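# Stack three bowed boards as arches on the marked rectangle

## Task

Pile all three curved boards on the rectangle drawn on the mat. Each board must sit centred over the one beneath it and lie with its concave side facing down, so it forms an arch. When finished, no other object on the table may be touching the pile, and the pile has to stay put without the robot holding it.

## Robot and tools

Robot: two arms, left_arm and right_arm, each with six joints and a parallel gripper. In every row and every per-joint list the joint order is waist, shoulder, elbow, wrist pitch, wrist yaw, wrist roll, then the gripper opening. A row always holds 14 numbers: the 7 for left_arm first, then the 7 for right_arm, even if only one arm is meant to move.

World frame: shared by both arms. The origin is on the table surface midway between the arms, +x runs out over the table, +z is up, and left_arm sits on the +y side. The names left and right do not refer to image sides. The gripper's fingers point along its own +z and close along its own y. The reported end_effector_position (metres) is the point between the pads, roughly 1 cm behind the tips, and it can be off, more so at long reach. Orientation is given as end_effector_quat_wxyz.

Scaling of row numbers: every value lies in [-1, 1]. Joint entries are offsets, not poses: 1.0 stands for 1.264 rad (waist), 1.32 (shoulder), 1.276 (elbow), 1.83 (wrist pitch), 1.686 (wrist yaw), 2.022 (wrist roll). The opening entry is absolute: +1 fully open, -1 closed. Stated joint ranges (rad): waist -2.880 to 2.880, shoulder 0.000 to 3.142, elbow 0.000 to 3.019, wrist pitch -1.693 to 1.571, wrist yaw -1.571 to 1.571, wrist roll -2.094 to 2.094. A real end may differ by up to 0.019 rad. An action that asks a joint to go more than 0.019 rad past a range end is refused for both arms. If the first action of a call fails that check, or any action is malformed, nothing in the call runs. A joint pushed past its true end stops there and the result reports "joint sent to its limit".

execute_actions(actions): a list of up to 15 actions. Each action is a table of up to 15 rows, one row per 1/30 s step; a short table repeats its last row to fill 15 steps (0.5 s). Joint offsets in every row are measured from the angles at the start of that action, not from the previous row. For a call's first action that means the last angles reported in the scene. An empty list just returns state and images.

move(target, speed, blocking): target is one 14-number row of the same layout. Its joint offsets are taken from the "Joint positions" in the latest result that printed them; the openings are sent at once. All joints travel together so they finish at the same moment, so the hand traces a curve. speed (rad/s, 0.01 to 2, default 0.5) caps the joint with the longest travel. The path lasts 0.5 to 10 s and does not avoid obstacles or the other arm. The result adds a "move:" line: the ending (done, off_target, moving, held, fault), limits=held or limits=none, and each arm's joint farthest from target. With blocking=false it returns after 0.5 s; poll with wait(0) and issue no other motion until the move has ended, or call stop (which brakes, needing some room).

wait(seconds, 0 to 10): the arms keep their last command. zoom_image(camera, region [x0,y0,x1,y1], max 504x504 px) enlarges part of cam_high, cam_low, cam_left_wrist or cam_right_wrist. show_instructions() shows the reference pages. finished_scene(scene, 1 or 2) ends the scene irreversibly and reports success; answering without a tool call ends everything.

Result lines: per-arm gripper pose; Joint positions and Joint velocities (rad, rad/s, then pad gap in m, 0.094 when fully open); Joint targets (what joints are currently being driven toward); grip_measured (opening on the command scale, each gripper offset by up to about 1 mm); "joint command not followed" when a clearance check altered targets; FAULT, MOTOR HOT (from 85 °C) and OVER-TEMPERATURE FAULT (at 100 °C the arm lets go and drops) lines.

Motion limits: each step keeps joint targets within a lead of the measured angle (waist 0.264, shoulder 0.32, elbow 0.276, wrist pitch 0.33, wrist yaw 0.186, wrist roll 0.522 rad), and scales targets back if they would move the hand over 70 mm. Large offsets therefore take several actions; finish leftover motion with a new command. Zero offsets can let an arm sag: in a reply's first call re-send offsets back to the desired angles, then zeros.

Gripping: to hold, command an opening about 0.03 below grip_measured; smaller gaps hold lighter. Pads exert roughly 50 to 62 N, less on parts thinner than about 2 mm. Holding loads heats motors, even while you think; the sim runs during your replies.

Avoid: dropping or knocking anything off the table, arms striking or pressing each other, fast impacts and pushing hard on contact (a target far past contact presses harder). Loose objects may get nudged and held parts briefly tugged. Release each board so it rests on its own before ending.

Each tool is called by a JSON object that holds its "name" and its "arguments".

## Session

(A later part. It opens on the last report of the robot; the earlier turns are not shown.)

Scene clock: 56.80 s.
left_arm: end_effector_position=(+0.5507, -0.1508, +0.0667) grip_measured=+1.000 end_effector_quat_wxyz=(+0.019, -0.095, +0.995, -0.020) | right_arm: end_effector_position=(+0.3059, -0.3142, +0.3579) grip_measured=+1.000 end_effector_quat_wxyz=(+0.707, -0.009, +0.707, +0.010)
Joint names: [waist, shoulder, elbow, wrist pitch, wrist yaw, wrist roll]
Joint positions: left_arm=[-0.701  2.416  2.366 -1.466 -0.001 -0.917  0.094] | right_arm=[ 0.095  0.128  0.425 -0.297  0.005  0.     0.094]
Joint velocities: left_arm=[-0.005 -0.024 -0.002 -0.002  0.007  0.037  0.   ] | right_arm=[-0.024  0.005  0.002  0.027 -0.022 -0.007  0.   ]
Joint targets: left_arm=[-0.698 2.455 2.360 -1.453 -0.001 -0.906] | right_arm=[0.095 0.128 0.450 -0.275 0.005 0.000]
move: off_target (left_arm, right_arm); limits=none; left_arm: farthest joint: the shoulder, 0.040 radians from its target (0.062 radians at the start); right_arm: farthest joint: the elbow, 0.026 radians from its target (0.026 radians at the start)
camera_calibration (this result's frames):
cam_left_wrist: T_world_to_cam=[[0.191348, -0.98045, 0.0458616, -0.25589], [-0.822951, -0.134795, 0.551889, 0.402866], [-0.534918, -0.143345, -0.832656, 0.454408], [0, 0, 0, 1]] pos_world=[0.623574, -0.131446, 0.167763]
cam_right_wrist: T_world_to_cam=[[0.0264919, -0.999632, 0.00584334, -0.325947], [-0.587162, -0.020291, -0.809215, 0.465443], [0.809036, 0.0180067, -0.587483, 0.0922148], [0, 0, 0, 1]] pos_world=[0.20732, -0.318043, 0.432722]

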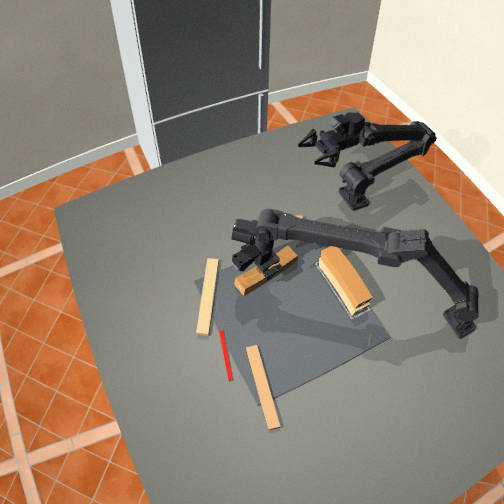

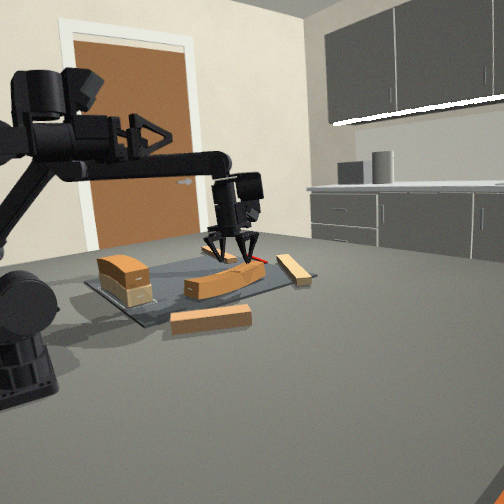

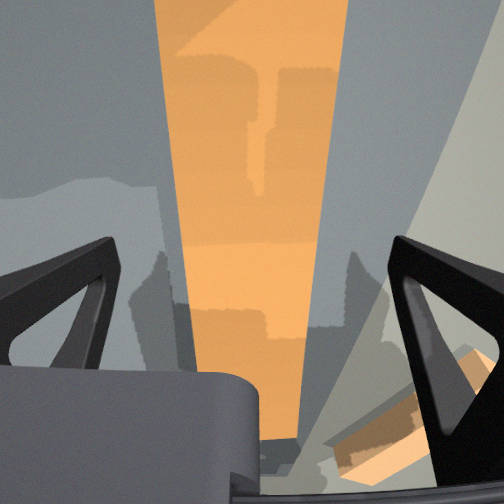

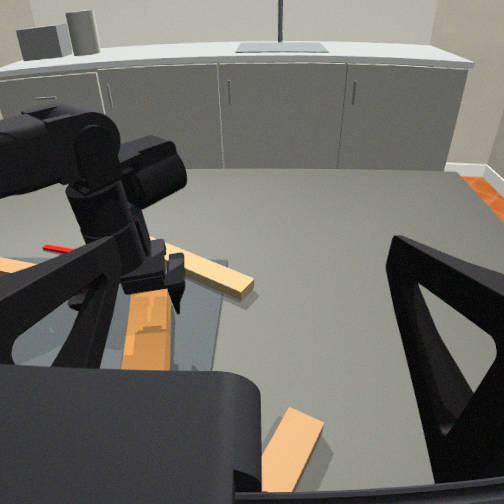

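{"name": "move", "arguments": {"target": [0.002,0.059,-0.022,0.015,0,0.005,0.8,0,0,0.02,0.012,0,0,1], "speed": 0.12}}

Scene clock: 58.13 s.
left_arm: end_effector_position=(+0.5460, -0.1467, +0.0277) grip_measured=+0.802 end_effector_quat_wxyz=(+0.002, -0.095, +0.995, -0.001) | right_arm: end_effector_position=(+0.3059, -0.3142, +0.3579) grip_measured=+1.000 end_effector_quat_wxyz=(+0.707, -0.009, +0.707, +0.010)
Joint names: [waist, shoulder, elbow, wrist pitch, wrist yaw, wrist roll]
Joint positions: left_arm=[-0.701  2.457  2.343 -1.452 -0.001 -0.916  0.085] | right_arm=[ 0.095  0.128  0.425 -0.297  0.005  0.     0.094]
Joint velocities: left_arm=[-0.005 -0.015 -0.022 -0.017  0.066 -0.037  0.   ] | right_arm=[-0.005 -0.005 -0.027 -0.007 -0.051  0.022  0.   ]
Joint targets: left_arm=[-0.698 2.494 2.338 -1.439 -0.001 -0.907] | right_arm=[0.095 0.128 0.450 -0.275 0.005 0.000]
move: off_target (left_arm, right_arm); limits=none; left_arm: farthest joint: the shoulder, 0.036 radians from its target (0.078 radians at the start); right_arm: farthest joint: the elbow, 0.026 radians from its target (0.026 radians at the start)
camera_calibration (this result's frames):
cam_left_wrist: T_world_to_cam=[[0.191947, -0.981388, 0.00582478, -0.248472], [-0.801746, -0.153383, 0.577648, 0.406069], [-0.566003, -0.115548, -0.816265, 0.440622], [0, 0, 0, 1]] pos_world=[0.622651, -0.13065, 0.126547]
cam_right_wrist: T_world_to_cam=[[0.0264919, -0.999632, 0.00584334, -0.325947], [-0.587162, -0.020291, -0.809215, 0.465443], [0.809036, 0.0180067, -0.587483, 0.0922148], [0, 0, 0, 1]] pos_world=[0.20732, -0.318043, 0.432722]

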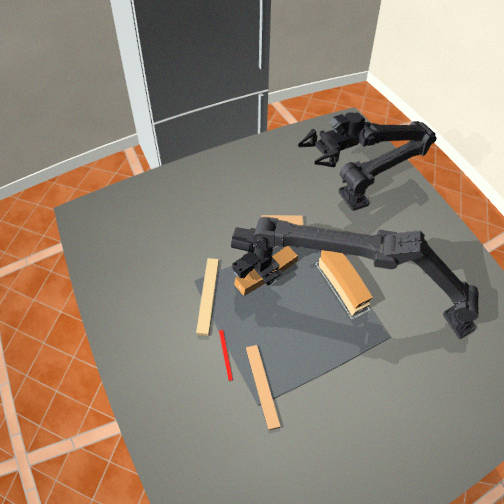

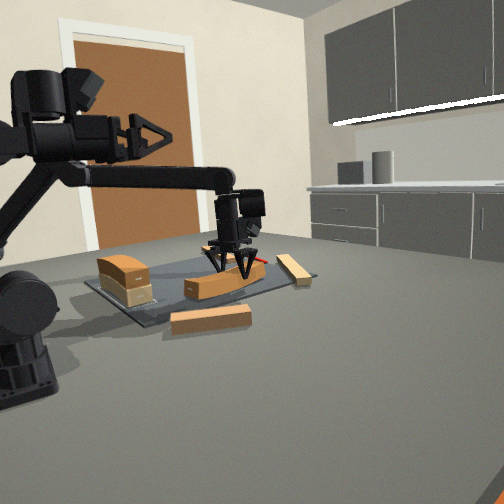

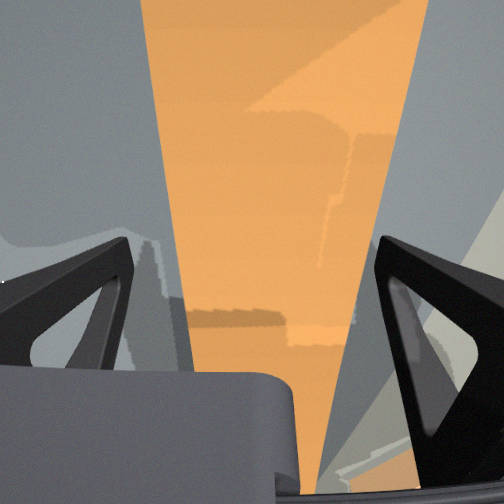

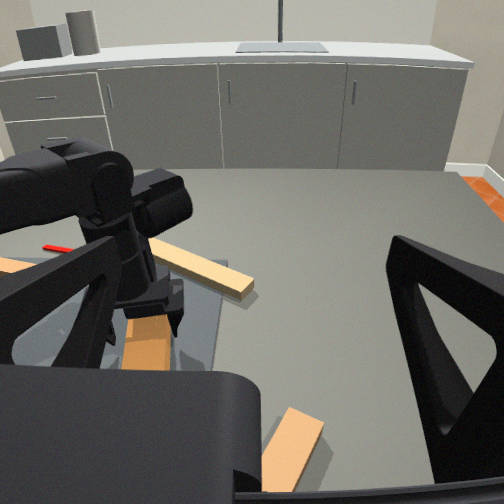

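{"name": "execute_actions", "arguments": {"actions": [[[-0.004,0.028,0,0.007,0,0.005,0.75,0,0,0.02,0.012,0,0,1],[-0.007,0.03,0,0.007,0,0.006,0.7,0,0,0.02,0.012,0,0,1],[-0.01,0.032,0,0.007,0,0.007,0.65,0,0,0.02,0.012,0,0,1],[-0.012,0.034,0,0.007,0,0.008,0.6,0,0,0.02,0.012,0,0,1],[-0.014,0.035,0,0.007,0,0.008,0.55,0,0,0.02,0.012,0,0,1]]]}}

Scene clock: 58.90 s.
left_arm: end_effector_position=(+0.5394, -0.1540, +0.0277) grip_measured=+0.551 end_effector_quat_wxyz=(+0.002, -0.085, +0.996, -0.001) | right_arm: end_effector_position=(+0.3059, -0.3142, +0.3579) grip_measured=+1.000 end_effector_quat_wxyz=(+0.707, -0.009, +0.707, +0.010)
Joint names: [waist, shoulder, elbow, wrist pitch, wrist yaw, wrist roll]
Joint positions: left_arm=[-0.714  2.457  2.343 -1.452 -0.001 -0.911  0.073] | right_arm=[ 0.095  0.128  0.425 -0.297  0.005  0.     0.094]
Joint velocities: left_arm=[-0.005 -0.005  0.022 -0.012 -0.066 -0.007 -0.002] | right_arm=[-0.005 -0.005 -0.017 -0.007  0.007  0.007  0.   ]
Joint targets: left_arm=[-0.718 2.503 2.343 -1.439 -0.001 -0.900] | right_arm=[0.095 0.128 0.450 -0.275 0.005 0.000]
camera_calibration (this result's frames):
cam_left_wrist: T_world_to_cam=[[0.173195, -0.984871, 0.00580469, -0.244815], [-0.804534, -0.138077, 0.577632, 0.403512], [-0.568091, -0.104713, -0.816276, 0.438833], [0, 0, 0, 1]] pos_world=[0.616337, -0.139444, 0.126549]
cam_right_wrist: T_world_to_cam=[[0.0264919, -0.999632, 0.00584334, -0.325947], [-0.587162, -0.020291, -0.809215, 0.465443], [0.809036, 0.0180067, -0.587483, 0.0922148], [0, 0, 0, 1]] pos_world=[0.20732, -0.318043, 0.432722]

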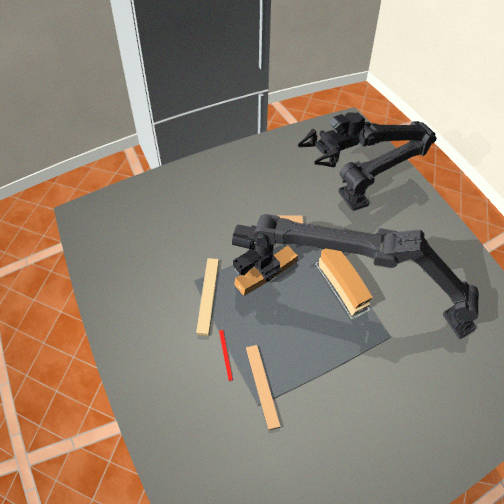

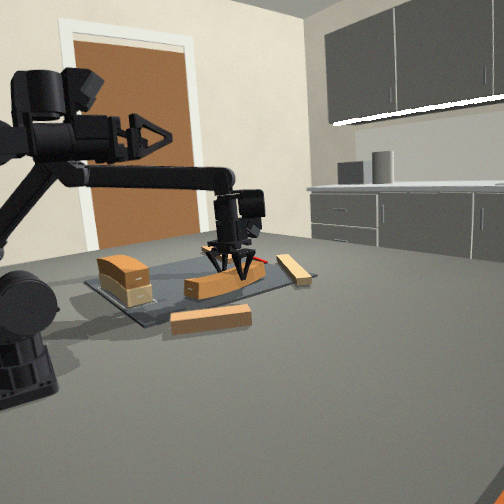

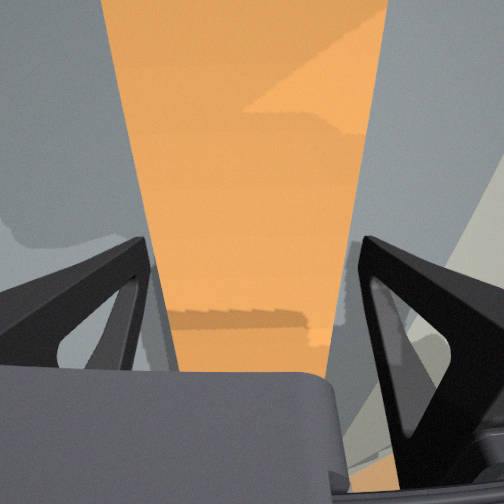

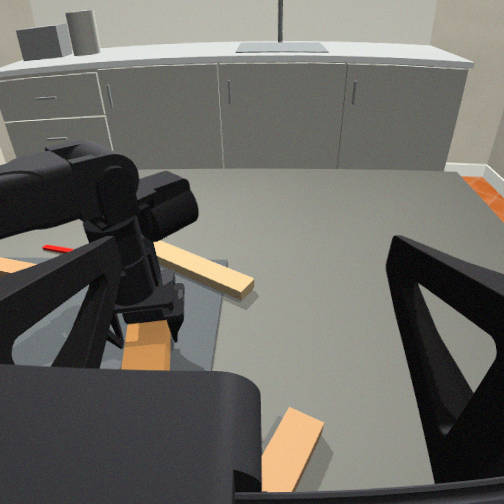

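{"name": "execute_actions", "arguments": {"actions": [[[0,0.025,-0.005,0.007,0,-0.005,0.55,0,0,0.02,0.012,0,0,1],[0,0.025,-0.008,0.007,0,-0.008,0.55,0,0,0.02,0.012,0,0,1],[0,0.025,-0.011,0.007,0,-0.011,0.55,0,0,0.02,0.012,0,0,1],[0,0.025,-0.014,0.007,0,-0.013,0.55,0,0,0.02,0.012,0,0,1],[0,0.025,-0.016,0.007,0,-0.013,0.55,0,0,0.02,0.012,0,0,1],[0,0.025,-0.016,0.007,0,-0.013,0.55,0,0,0.02,0.012,0,0,1],[0,0.025,-0.016,0.007,0,-0.013,0.5,0,0,0.02,0.012,0,0,1],[0,0.025,-0.016,0.007,0,-0.013,0.45,0,0,0.02,0.012,0,0,1],[0,0.025,-0.016,0.007,0,-0.013,0.4,0,0,0.02,0.012,0,0,1],[0,0.025,-0.016,0.007,0,-0.013,0.36,0,0,0.02,0.012,0,0,1],[0,0.025,-0.016,0.007,0,-0.013,0.33,0,0,0.02,0.012,0,0,1]],[[0,0,0.01,0,0,0,0.3,0,0,0.02,0.012,0,0,1],[0,0,0.01,0,0,0,0.28,0,0,0.02,0.012,0,0,1],[0,0,0.01,0,0,0,0.26,0,0,0.02,0.012,0,0,1],[0,0,0.01,0,0,0,0.24,0,0,0.02,0.012,0,0,1],[0,0,0.01,0,0,0,0.22,0,0,0.02,0.012,0,0,1],[0,0,0.01,0,0,0,0.2,0,0,0.02,0.012,0,0,1],[0,0,0.01,0,0,0,0.18,0,0,0.02,0.012,0,0,1],[0,0,0.01,0,0,0,0.16,0,0,0.02,0.012,0,0,1],[0,0,0.01,0,0,0,0.14,0,0,0.02,0.012,0,0,1],[0,0,0.01,0,0,0,0.12,0,0,0.02,0.012,0,0,1],[0,0,0.01,0,0,0,0.1,0,0,0.02,0.012,0,0,1]]]}}

Scene clock: 60.30 s.
left_arm: end_effector_position=(+0.5365, -0.1524, +0.0230) grip_measured=+0.145 end_effector_quat_wxyz=(-0.002, -0.093, +0.996, +0.002) | right_arm: end_effector_position=(+0.3059, -0.3142, +0.3579) grip_measured=+1.000 end_effector_quat_wxyz=(+0.707, -0.009, +0.707, +0.010)
Joint names: [waist, shoulder, elbow, wrist pitch, wrist yaw, wrist roll]
Joint positions: left_arm=[-0.715  2.457  2.331 -1.45   0.001 -0.926  0.054] | right_arm=[ 0.095  0.128  0.425 -0.297  0.005  0.     0.094]
Joint velocities: left_arm=[ 0.015 -0.024  0.027 -0.002 -0.037 -0.007 -0.001] | right_arm=[-0.005  0.005 -0.012  0.007  0.007  0.037  0.   ]
Joint targets: left_arm=[-0.714 2.457 2.343 -1.451 -0.001 -0.926] | right_arm=[0.095 0.128 0.450 -0.275 0.005 0.000]
camera_calibration (this result's frames):
cam_left_wrist: T_world_to_cam=[[0.187472, -0.982268, -0.00178528, -0.249841], [-0.797248, -0.153221, 0.583882, 0.397769], [-0.573803, -0.108038, -0.811836, 0.435897], [0, 0, 0, 1]] pos_world=[0.614077, -0.137371, 0.12118]
cam_right_wrist: T_world_to_cam=[[0.0264919, -0.999632, 0.00584334, -0.325947], [-0.587162, -0.020291, -0.809215, 0.465443], [0.809036, 0.0180067, -0.587483, 0.0922148], [0, 0, 0, 1]] pos_world=[0.20732, -0.318043, 0.432722]

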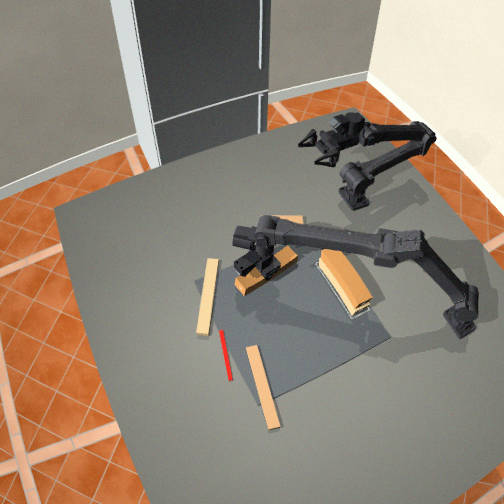

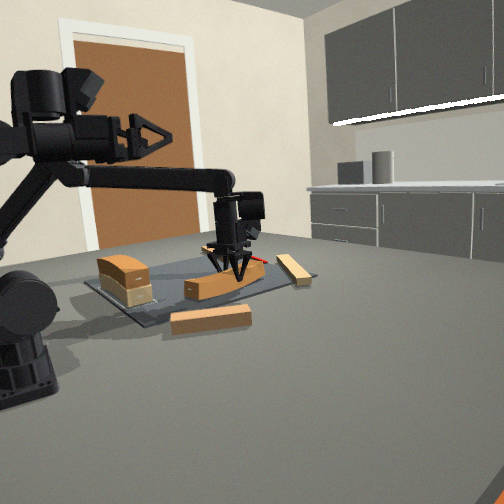

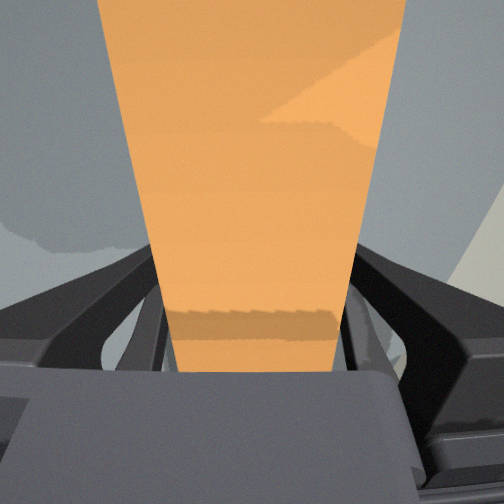

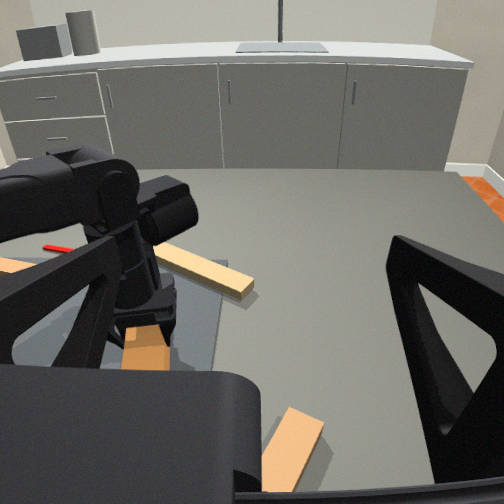

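{"name": "move", "arguments": {"target": [0,-0.3,0.05,0,0,0,0.07,0,0,0.02,0.012,0,0,1], "speed": 0.35}}

{"name": "move", "arguments": {"target": [0,-0.8,-0.75,0.35,0,0.463,0.07,0,0,0.02,0.012,0,0,1], "speed": 0.7}}

Scene clock: 62.73 s.
left_arm: end_effector_position=(+0.5318, -0.1481, +0.2743) grip_measured=+0.145 end_effector_quat_wxyz=(+0.115, -0.091, +0.981, -0.127) | right_arm: end_effector_position=(+0.3059, -0.3142, +0.3579) grip_measured=+1.000 end_effector_quat_wxyz=(+0.707, -0.009, +0.707, +0.010)
Joint names: [waist, shoulder, elbow, wrist pitch, wrist yaw, wrist roll]
Joint positions: left_arm=[-0.715  2.107  2.331 -1.45   0.001 -0.926  0.054] | right_arm=[ 0.095  0.128  0.425 -0.297  0.005  0.     0.094]
Joint velocities: left_arm=[-0.005 -0.015  0.007 -0.007  0.037 -0.007  0.   ] | right_arm=[ 0.005 -0.005  0.007  0.007  0.007 -0.081  0.   ]
Joint targets: left_arm=[-0.715 2.062 2.394 -1.450 0.001 -0.926] | right_arm=[0.095 0.128 0.450 -0.275 0.005 0.000]
move: off_target (left_arm, right_arm); limits=none; left_arm: farthest joint: the elbow, 0.064 radians from its target (0.064 radians at the start); right_arm: farthest joint: the elbow, 0.026 radians from its target (0.026 radians at the start)
camera_calibration (this result's frames):
cam_left_wrist: T_world_to_cam=[[0.152036, -0.949878, 0.273161, -0.296051], [-0.923375, -0.0379345, 0.38202, 0.387408], [-0.35251, -0.31031, -0.882861, 0.509585], [0, 0, 0, 1]] pos_world=[0.582367, -0.108387, 0.382764]
cam_right_wrist: T_world_to_cam=[[0.0264919, -0.999632, 0.00584334, -0.325947], [-0.587162, -0.020291, -0.809215, 0.465443], [0.809036, 0.0180067, -0.587483, 0.0922148], [0, 0, 0, 1]] pos_world=[0.20732, -0.318043, 0.432722]

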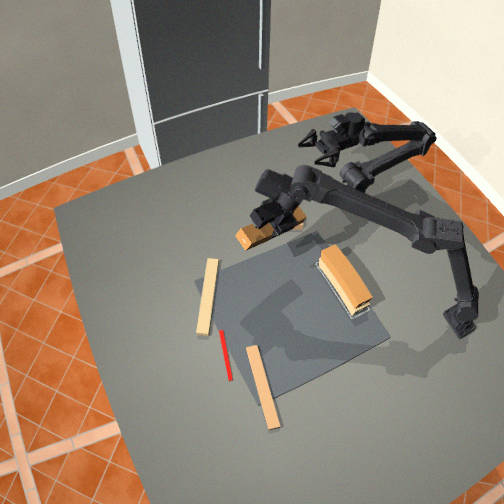

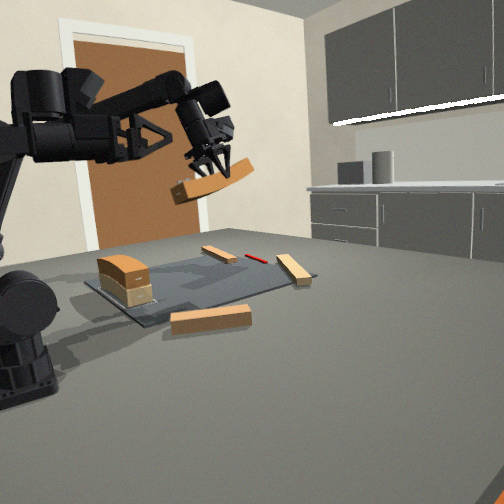

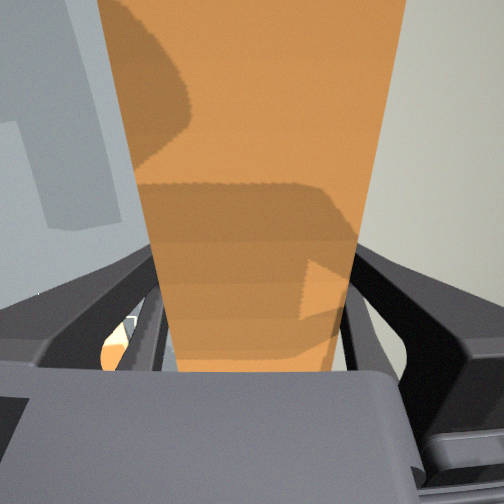

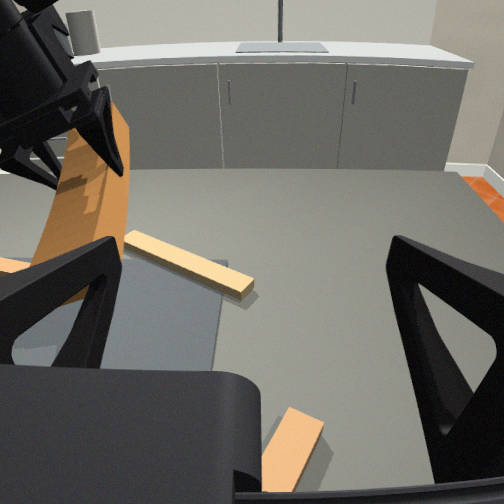

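Scene clock: 65.07 s.
left_arm: end_effector_position=(+0.3428, +0.0246, +0.4772) grip_measured=+0.146 end_effector_quat_wxyz=(+0.454, +0.316, +0.814, -0.177) | right_arm: end_effector_position=(+0.3059, -0.3142, +0.3579) grip_measured=+1.000 end_effector_quat_wxyz=(+0.707, -0.009, +0.707, +0.010)
Joint names: [waist, shoulder, elbow, wrist pitch, wrist yaw, wrist roll]
Joint positions: left_arm=[-0.715  1.067  1.362 -0.848  0.001 -0.     0.054] | right_arm=[ 0.095  0.128  0.425 -0.297  0.005  0.     0.094]
Joint velocities: left_arm=[ 0.005 -0.015  0.002 -0.007  0.081  0.095  0.001] | right_arm=[-0.024 -0.024 -0.007 -0.002 -0.037  0.022  0.   ]
Joint targets: left_arm=[-0.715 1.052 1.374 -0.809 0.001 0.010] | right_arm=[0.095 0.128 0.450 -0.275 0.005 0.000]
move: off_target (left_arm, right_arm); limits=none; left_arm: farthest joint: the wrist pitch, 0.038 radians from its target (0.640 radians at the start); right_arm: farthest joint: the elbow, 0.026 radians from its target (0.026 radians at the start)
camera_calibration (this result's frames):
cam_left_wrist: T_world_to_cam=[[-0.675299, -0.737529, 0.00481245, 0.247791], [-0.680757, 0.62078, -0.388847, 0.41041], [0.283798, -0.265864, -0.92129, 0.474783], [0, 0, 0, 1]] pos_world=[0.31198, 0.0542064, 0.595807]
cam_right_wrist: T_world_to_cam=[[0.0264919, -0.999632, 0.00584334, -0.325947], [-0.587162, -0.020291, -0.809215, 0.465443], [0.809036, 0.0180067, -0.587483, 0.0922148], [0, 0, 0, 1]] pos_world=[0.20732, -0.318043, 0.432722]

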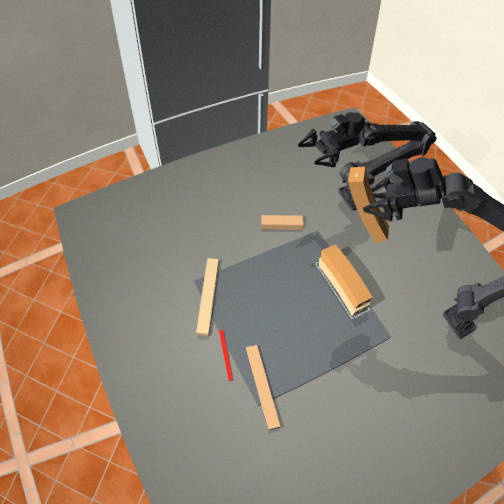

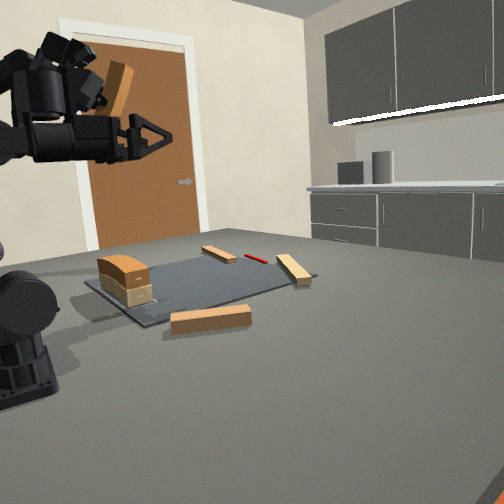

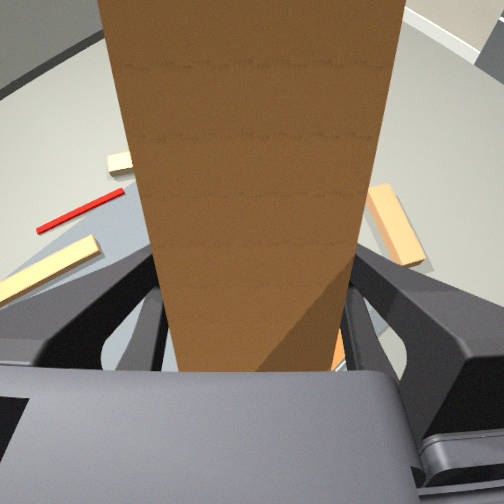

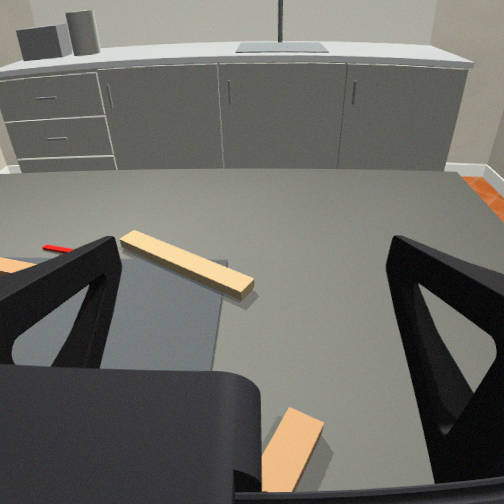

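{"name": "move", "arguments": {"target": [-0.61,-0.532,-0.6,0.376,0,0,0.07,0.6,0,0.02,0.012,0,0,1], "speed": 0.8}}

{"name": "move", "arguments": {"target": [0,-0.012,0.05,0.022,0,0,0.07,0.662,0.005,0.02,0.012,0,-0.018,1], "speed": 1.0}}

Scene clock: 66.87 s.
left_arm: end_effector_position=(+0.0105, +0.0281, +0.4047) grip_measured=+0.146 end_effector_quat_wxyz=(+0.510, +0.489, +0.516, -0.484) | right_arm: end_effector_position=(+0.2284, -0.1336, +0.3579) grip_measured=+1.000 end_effector_quat_wxyz=(+0.654, -0.270, +0.654, +0.270)
Joint names: [waist, shoulder, elbow, wrist pitch, wrist yaw, wrist roll]
Joint positions: left_arm=[-1.49   0.381  0.574 -0.203  0.002 -0.     0.054] | right_arm=[ 0.851  0.128  0.425 -0.297  0.005  0.     0.094]
Joint velocities: left_arm=[-0.015  0.005 -0.017  0.002 -0.095 -0.007 -0.   ] | right_arm=[-0.015 -0.015  0.007 -0.017 -0.007 -0.007  0.   ]
Joint targets: left_arm=[-1.485 0.364 0.597 -0.160 0.001 -0.001] | right_arm=[0.853 0.128 0.450 -0.275 0.005 0.000]
move: off_target (left_arm, right_arm); limits=none; left_arm: farthest joint: the wrist pitch, 0.043 radians from its target (0.688 radians at the start); right_arm: farthest joint: the elbow, 0.026 radians from its target (0.026 radians at the start)
camera_calibration (this result's frames):
cam_left_wrist: T_world_to_cam=[[-0.998726, -0.0503489, 0.00331809, 0.0110217], [-0.0323444, 0.588339, -0.807967, 0.317572], [0.0387281, -0.807045, -0.589218, 0.386644], [0, 0, 0, 1]] pos_world=[0.00630532, 0.125754, 0.484369]
cam_right_wrist: T_world_to_cam=[[0.70537, -0.708816, 0.00584334, -0.259552], [-0.413096, -0.417759, -0.809215, 0.330772], [0.576026, 0.568382, -0.587483, 0.278373], [0, 0, 0, 1]] pos_world=[0.15937, -0.204014, 0.432722]

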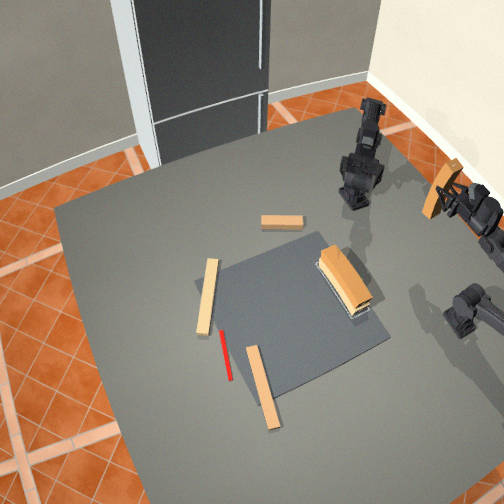

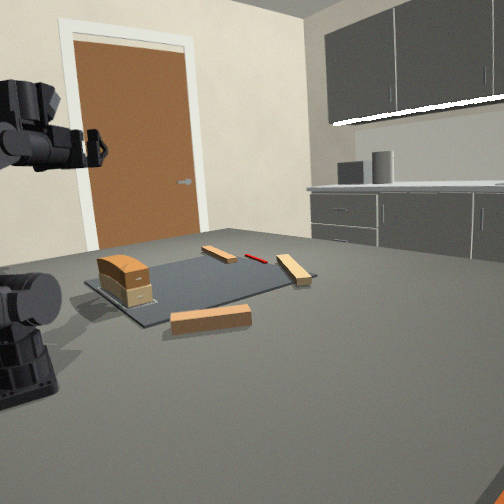

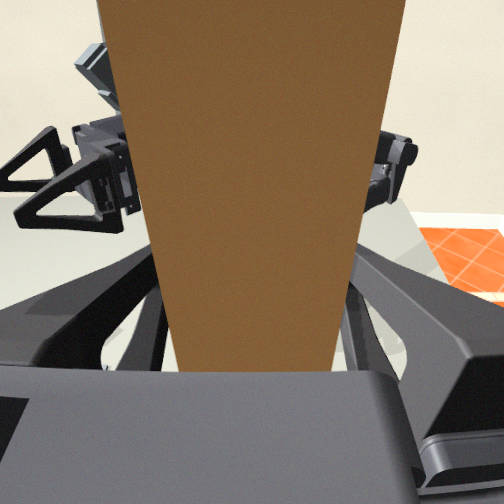

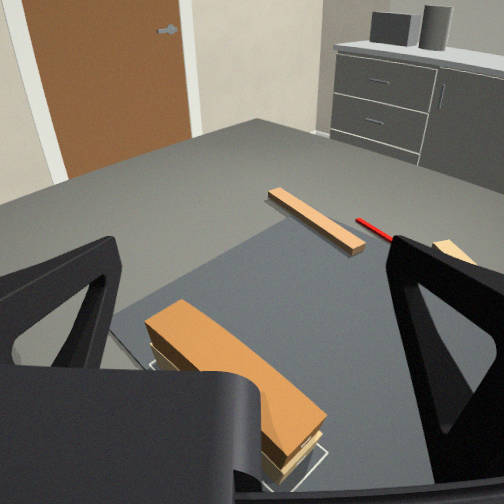

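Scene clock: 68.20 s.
left_arm: end_effector_position=(+0.0106, +0.0271, +0.3968) grip_measured=+0.146 end_effector_quat_wxyz=(+0.506, +0.493, +0.520, -0.480) | right_arm: end_effector_position=(+0.0272, -0.0556, +0.3579) grip_measured=+1.000 end_effector_quat_wxyz=(-0.494, +0.518, -0.481, -0.505)
Joint names: [waist, shoulder, elbow, wrist pitch, wrist yaw, wrist roll]
Joint positions: left_arm=[-1.49   0.383  0.562 -0.205  0.002 -0.     0.054] | right_arm=[ 1.686  0.128  0.425 -0.297  0.005 -0.026  0.094]
Joint velocities: left_arm=[-0.015  0.005  0.002  0.007  0.037  0.022 -0.002] | right_arm=[-0.005  0.005  0.002 -0.017  0.051 -0.037  0.   ]
Joint targets: left_arm=[-1.490 0.365 0.637 -0.163 0.002 -0.000] | right_arm=[1.688 0.134 0.450 -0.275 0.005 -0.036]
move: off_target (left_arm, right_arm); limits=none; left_arm: farthest joint: the elbow, 0.075 radians from its target (0.064 radians at the start); right_arm: farthest joint: the elbow, 0.026 radians from its target (0.026 radians at the start)
camera_calibration (this result's frames):
cam_left_wrist: T_world_to_cam=[[-0.998723, -0.0503987, 0.00338829, 0.0110261], [-0.0330029, 0.600276, -0.799112, 0.30799], [0.0382403, -0.798203, -0.601173, 0.385689], [0, 0, 0, 1]] pos_world=[0.00642773, 0.123535, 0.477947]
cam_right_wrist: T_world_to_cam=[[0.998381, 0.0471745, 0.0317784, -0.0375676], [0.0534158, -0.585617, -0.808826, 0.258094], [-0.019546, 0.809214, -0.587189, 0.379405], [0, 0, 0, 1]] pos_world=[0.0311363, -0.154103, 0.432729]

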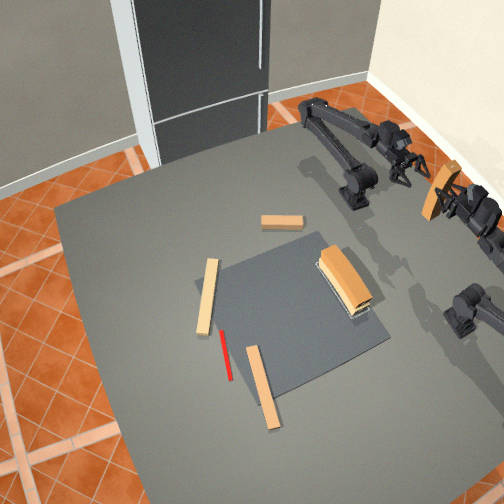

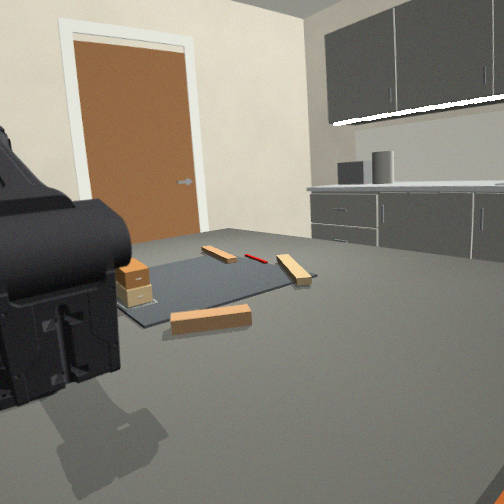

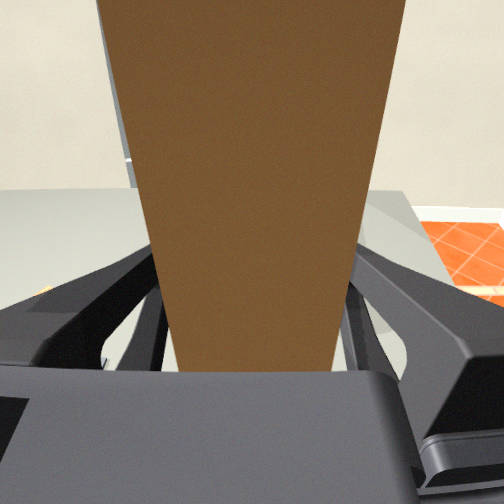

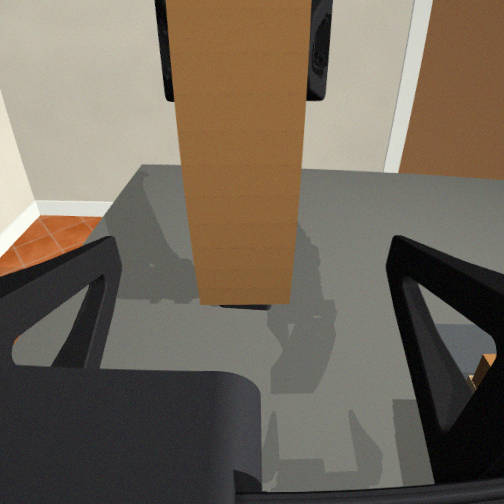

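{"name": "move", "arguments": {"target": [0,-0.013,0.088,0.026,0,0,0.07,0.015,0.293,0.057,0.221,0,-0.005,0.9], "speed": 0.4}}

Scene clock: 70.97 s.
left_arm: end_effector_position=(+0.0105, +0.0281, +0.4105) grip_measured=+0.146 end_effector_quat_wxyz=(+0.513, +0.487, +0.513, -0.487) | right_arm: end_effector_position=(+0.0197, +0.0300, +0.3422) grip_measured=+0.902 end_effector_quat_wxyz=(-0.492, +0.521, -0.480, -0.507)
Joint names: [waist, shoulder, elbow, wrist pitch, wrist yaw, wrist roll]
Joint positions: left_arm=[-1.49   0.384  0.582 -0.199  0.002 -0.     0.054] | right_arm=[ 1.694  0.513  0.428  0.082  0.005 -0.026  0.089]
Joint velocities: left_arm=[-0.015  0.005 -0.017  0.012 -0.051 -0.022 -0.001] | right_arm=[-0.015 -0.005 -0.007 -0.032 -0.037 -0.066 -0.001]
Joint targets: left_arm=[-1.490 0.366 0.675 -0.158 0.002 -0.000] | right_arm=[1.705 0.515 0.498 0.107 0.005 -0.036]
move: off_target (left_arm, right_arm); limits=none; left_arm: farthest joint: the elbow, 0.092 radians from its target (0.112 radians at the start); right_arm: farthest joint: the elbow, 0.070 radians from its target (0.073 radians at the start)
camera_calibration (this result's frames):
cam_left_wrist: T_world_to_cam=[[-0.998728, -0.0503138, 0.00326724, 0.0110224], [-0.0318671, 0.579689, -0.814215, 0.325066], [0.0390722, -0.813283, -0.580555, 0.386676], [0, 0, 0, 1]] pos_world=[0.00625896, 0.126594, 0.489124]
cam_right_wrist: T_world_to_cam=[[0.997932, 0.0556489, 0.0321765, -0.0340213], [0.0587875, -0.587592, -0.807019, 0.295263], [-0.0260031, 0.807241, -0.589648, 0.301861], [0, 0, 0, 1]] pos_world=[0.0244425, -0.0682876, 0.417369]

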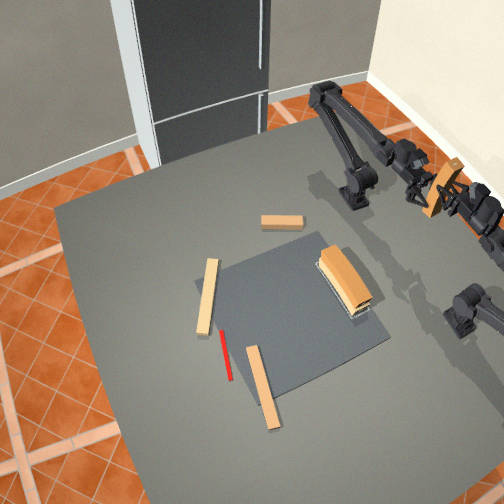

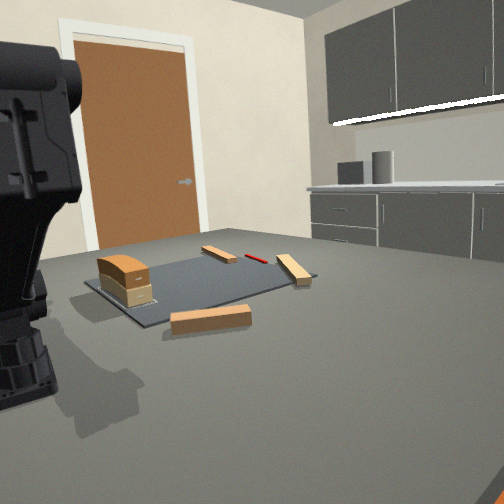

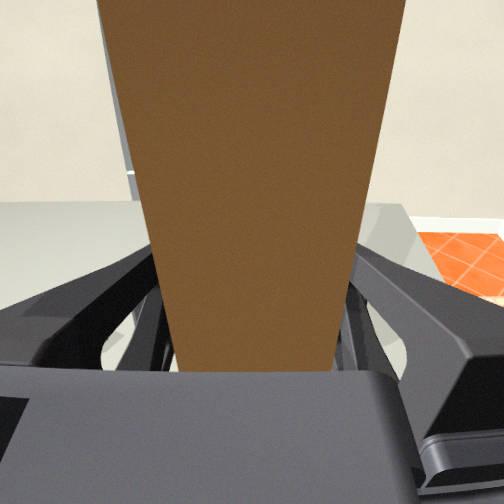

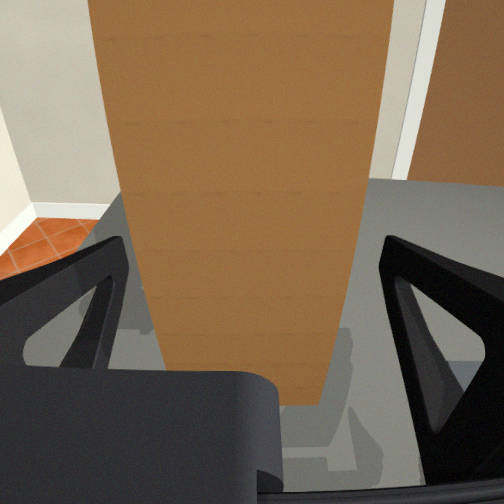

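{"name": "execute_actions", "arguments": {"actions": [[[0,-0.013,0.06,0.02,0,0,0.07,0.01,0,0.058,0.013,0,-0.006,0.85],[0,-0.013,0.06,0.02,0,0,0.07,0.012,0,0.061,0.012,0,-0.008,0.8],[0,-0.013,0.06,0.02,0,0,0.07,0.014,0.002,0.064,0.01,0,-0.01,0.75],[0,-0.013,0.06,0.02,0,0,0.07,0.015,0.004,0.066,0.008,0,-0.01,0.7],[0,-0.013,0.06,0.02,0,0,0.07,0.015,0.006,0.066,0.008,0,-0.01,0.6],[0,-0.013,0.06,0.02,0,0,0.07,0.015,0.008,0.066,0.008,0,-0.01,0.5],[0,-0.013,0.06,0.02,0,0,0.07,0.015,0.008,0.066,0.008,0,-0.01,0.42],[0,-0.013,0.06,0.02,0,0,0.07,0.015,0.008,0.066,0.008,0,-0.01,0.36]]]}}

Scene clock: 71.83 s.
left_arm: end_effector_position=(+0.0105, +0.0281, +0.4105) grip_measured=+0.146 end_effector_quat_wxyz=(+0.513, +0.487, +0.513, -0.487) | right_arm: end_effector_position=(+0.0163, +0.0303, +0.3535) grip_measured=+0.362 end_effector_quat_wxyz=(-0.496, +0.521, -0.471, -0.511)
Joint names: [waist, shoulder, elbow, wrist pitch, wrist yaw, wrist roll]
Joint positions: left_arm=[-1.49   0.384  0.582 -0.199  0.002 -0.     0.054] | right_arm=[ 1.704  0.513  0.446  0.082  0.005 -0.036  0.064]
Joint velocities: left_arm=[-0.015 -0.024  0.027  0.022 -0.007 -0.051 -0.   ] | right_arm=[-0.005 -0.005 -0.012 -0.012 -0.022 -0.066  0.   ]
Joint targets: left_arm=[-1.490 0.367 0.659 -0.162 0.002 -0.000] | right_arm=[1.714 0.524 0.512 0.097 0.005 -0.046]
camera_calibration (this result's frames):
cam_left_wrist: T_world_to_cam=[[-0.998728, -0.0503138, 0.00326724, 0.0110224], [-0.0318671, 0.579689, -0.814215, 0.325066], [0.0390722, -0.813283, -0.580555, 0.386676], [0, 0, 0, 1]] pos_world=[0.00625896, 0.126594, 0.489124]
cam_right_wrist: T_world_to_cam=[[0.997039, 0.064418, 0.0419836, -0.0347384], [0.0713635, -0.571957, -0.817173, 0.307612], [-0.0286279, 0.81775, -0.574861, 0.302662], [0, 0, 0, 1]] pos_world=[0.0213479, -0.0693229, 0.42682]

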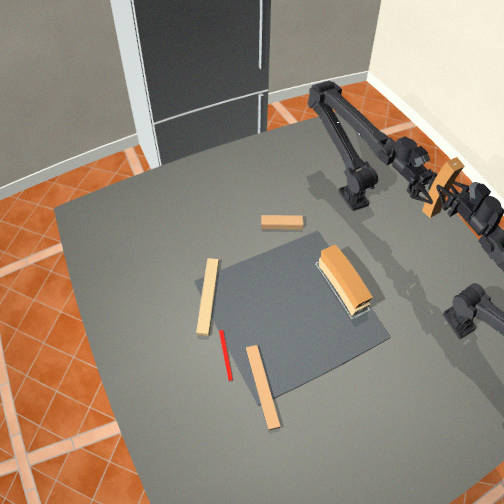

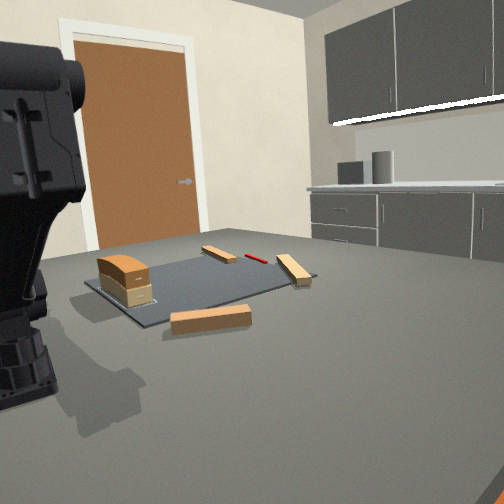

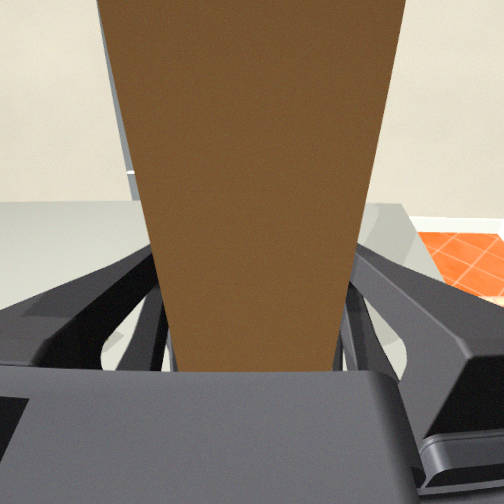

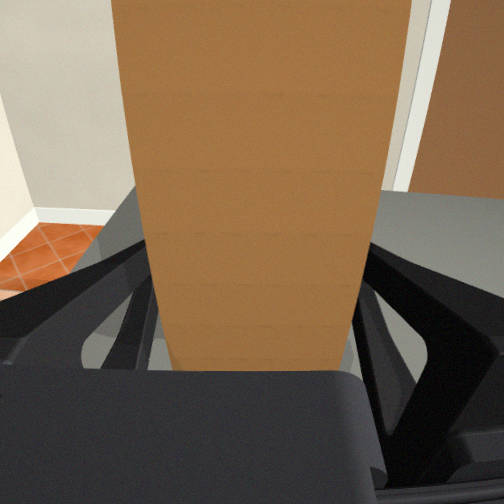

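{"name": "execute_actions", "arguments": {"actions": [[[0,-0.013,0.06,0.02,0,0,0.07,-0.004,0,0.045,0,0,0,0.34],[0,-0.013,0.06,0.02,0,0,0.07,-0.006,0,0.045,-0.004,0,0,0.32],[0,-0.013,0.06,0.02,0,0,0.07,-0.007,0,0.045,-0.008,0,0,0.3],[0,-0.013,0.06,0.02,0,0,0.07,-0.007,0,0.045,-0.008,0,0,0.28],[0,-0.013,0.06,0.02,0,0,0.07,-0.007,0,0.045,-0.008,0,0,0.26],[0,-0.013,0.06,0.02,0,0,0.07,-0.007,0,0.045,-0.008,0,0,0.24],[0,-0.013,0.06,0.02,0,0,0.07,-0.007,0,0.045,-0.008,0,0,0.22],[0,-0.013,0.06,0.02,0,0,0.07,-0.005,0,0.045,-0.008,0,0,0.2],[0,-0.013,0.06,0.02,0,0,0.07,-0.004,0,0.045,-0.004,0,0,0.18],[0,-0.013,0.06,0.02,0,0,0.07,-0.004,0,0.045,0,0,0,0.16],[0,-0.013,0.06,0.02,0,0,0.07,-0.004,0,0.045,0,0,0,0.14],[0,-0.013,0.06,0.02,0,0,0.07,-0.004,0,0.045,0,0,0,0.11],[0,-0.013,0.06,0.02,0,0,0.07,-0.004,0,0.045,0,0,0,0.08],[0,-0.013,0.06,0.02,0,0,0.07,-0.004,0,0.045,0,0,0,0.05]]]}}

Scene clock: 72.70 s.
left_arm: end_effector_position=(+0.0102, +0.0281, +0.4105) grip_measured=+0.146 end_effector_quat_wxyz=(+0.513, +0.487, +0.513, -0.487) | right_arm: end_effector_position=(+0.0166, +0.0303, +0.3525) grip_measured=+0.153 end_effector_quat_wxyz=(-0.496, +0.522, -0.472, -0.510)
Joint names: [waist, shoulder, elbow, wrist pitch, wrist yaw, wrist roll]
Joint positions: left_arm=[-1.49   0.384  0.582 -0.199  0.004 -0.     0.054] | right_arm=[ 1.704  0.513  0.446  0.079  0.007 -0.037  0.054]
Joint velocities: left_arm=[ 0.005 -0.005 -0.002  0.002  0.007 -0.081  0.   ] | right_arm=[-0.005 -0.005  0.002 -0.012  0.066 -0.066 -0.001]
Joint targets: left_arm=[-1.490 0.367 0.659 -0.162 0.002 -0.000] | right_arm=[1.699 0.513 0.503 0.082 0.005 -0.036]
camera_calibration (this result's frames):
cam_left_wrist: T_world_to_cam=[[-0.998822, -0.0484088, 0.00326736, 0.0106418], [-0.0307615, 0.579749, -0.814215, 0.325052], [0.0375209, -0.813356, -0.580555, 0.386693], [0, 0, 0, 1]] pos_world=[0.00611935, 0.126585, 0.489124]
cam_right_wrist: T_world_to_cam=[[0.997094, 0.063046, 0.0427523, -0.0351914], [0.0713079, -0.575133, -0.814946, 0.306156], [-0.0267909, 0.815627, -0.577957, 0.303232], [0, 0, 0, 1]] pos_world=[0.0213817, -0.0690259, 0.42626]

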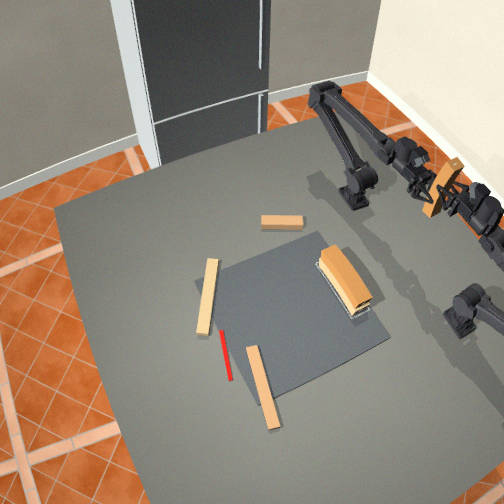

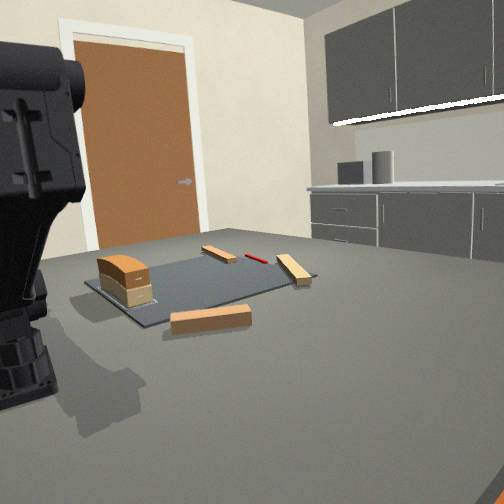

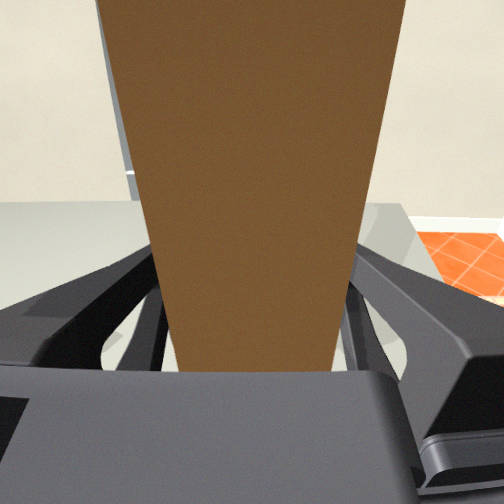

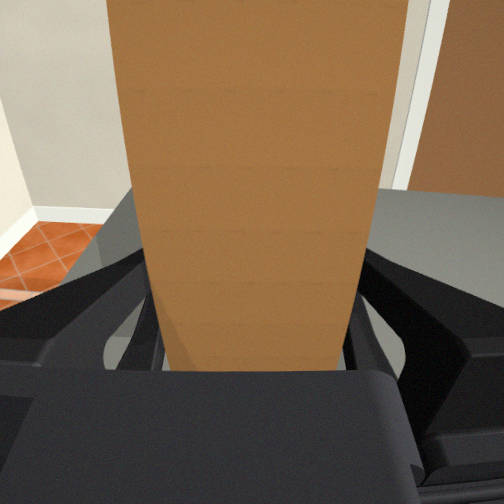

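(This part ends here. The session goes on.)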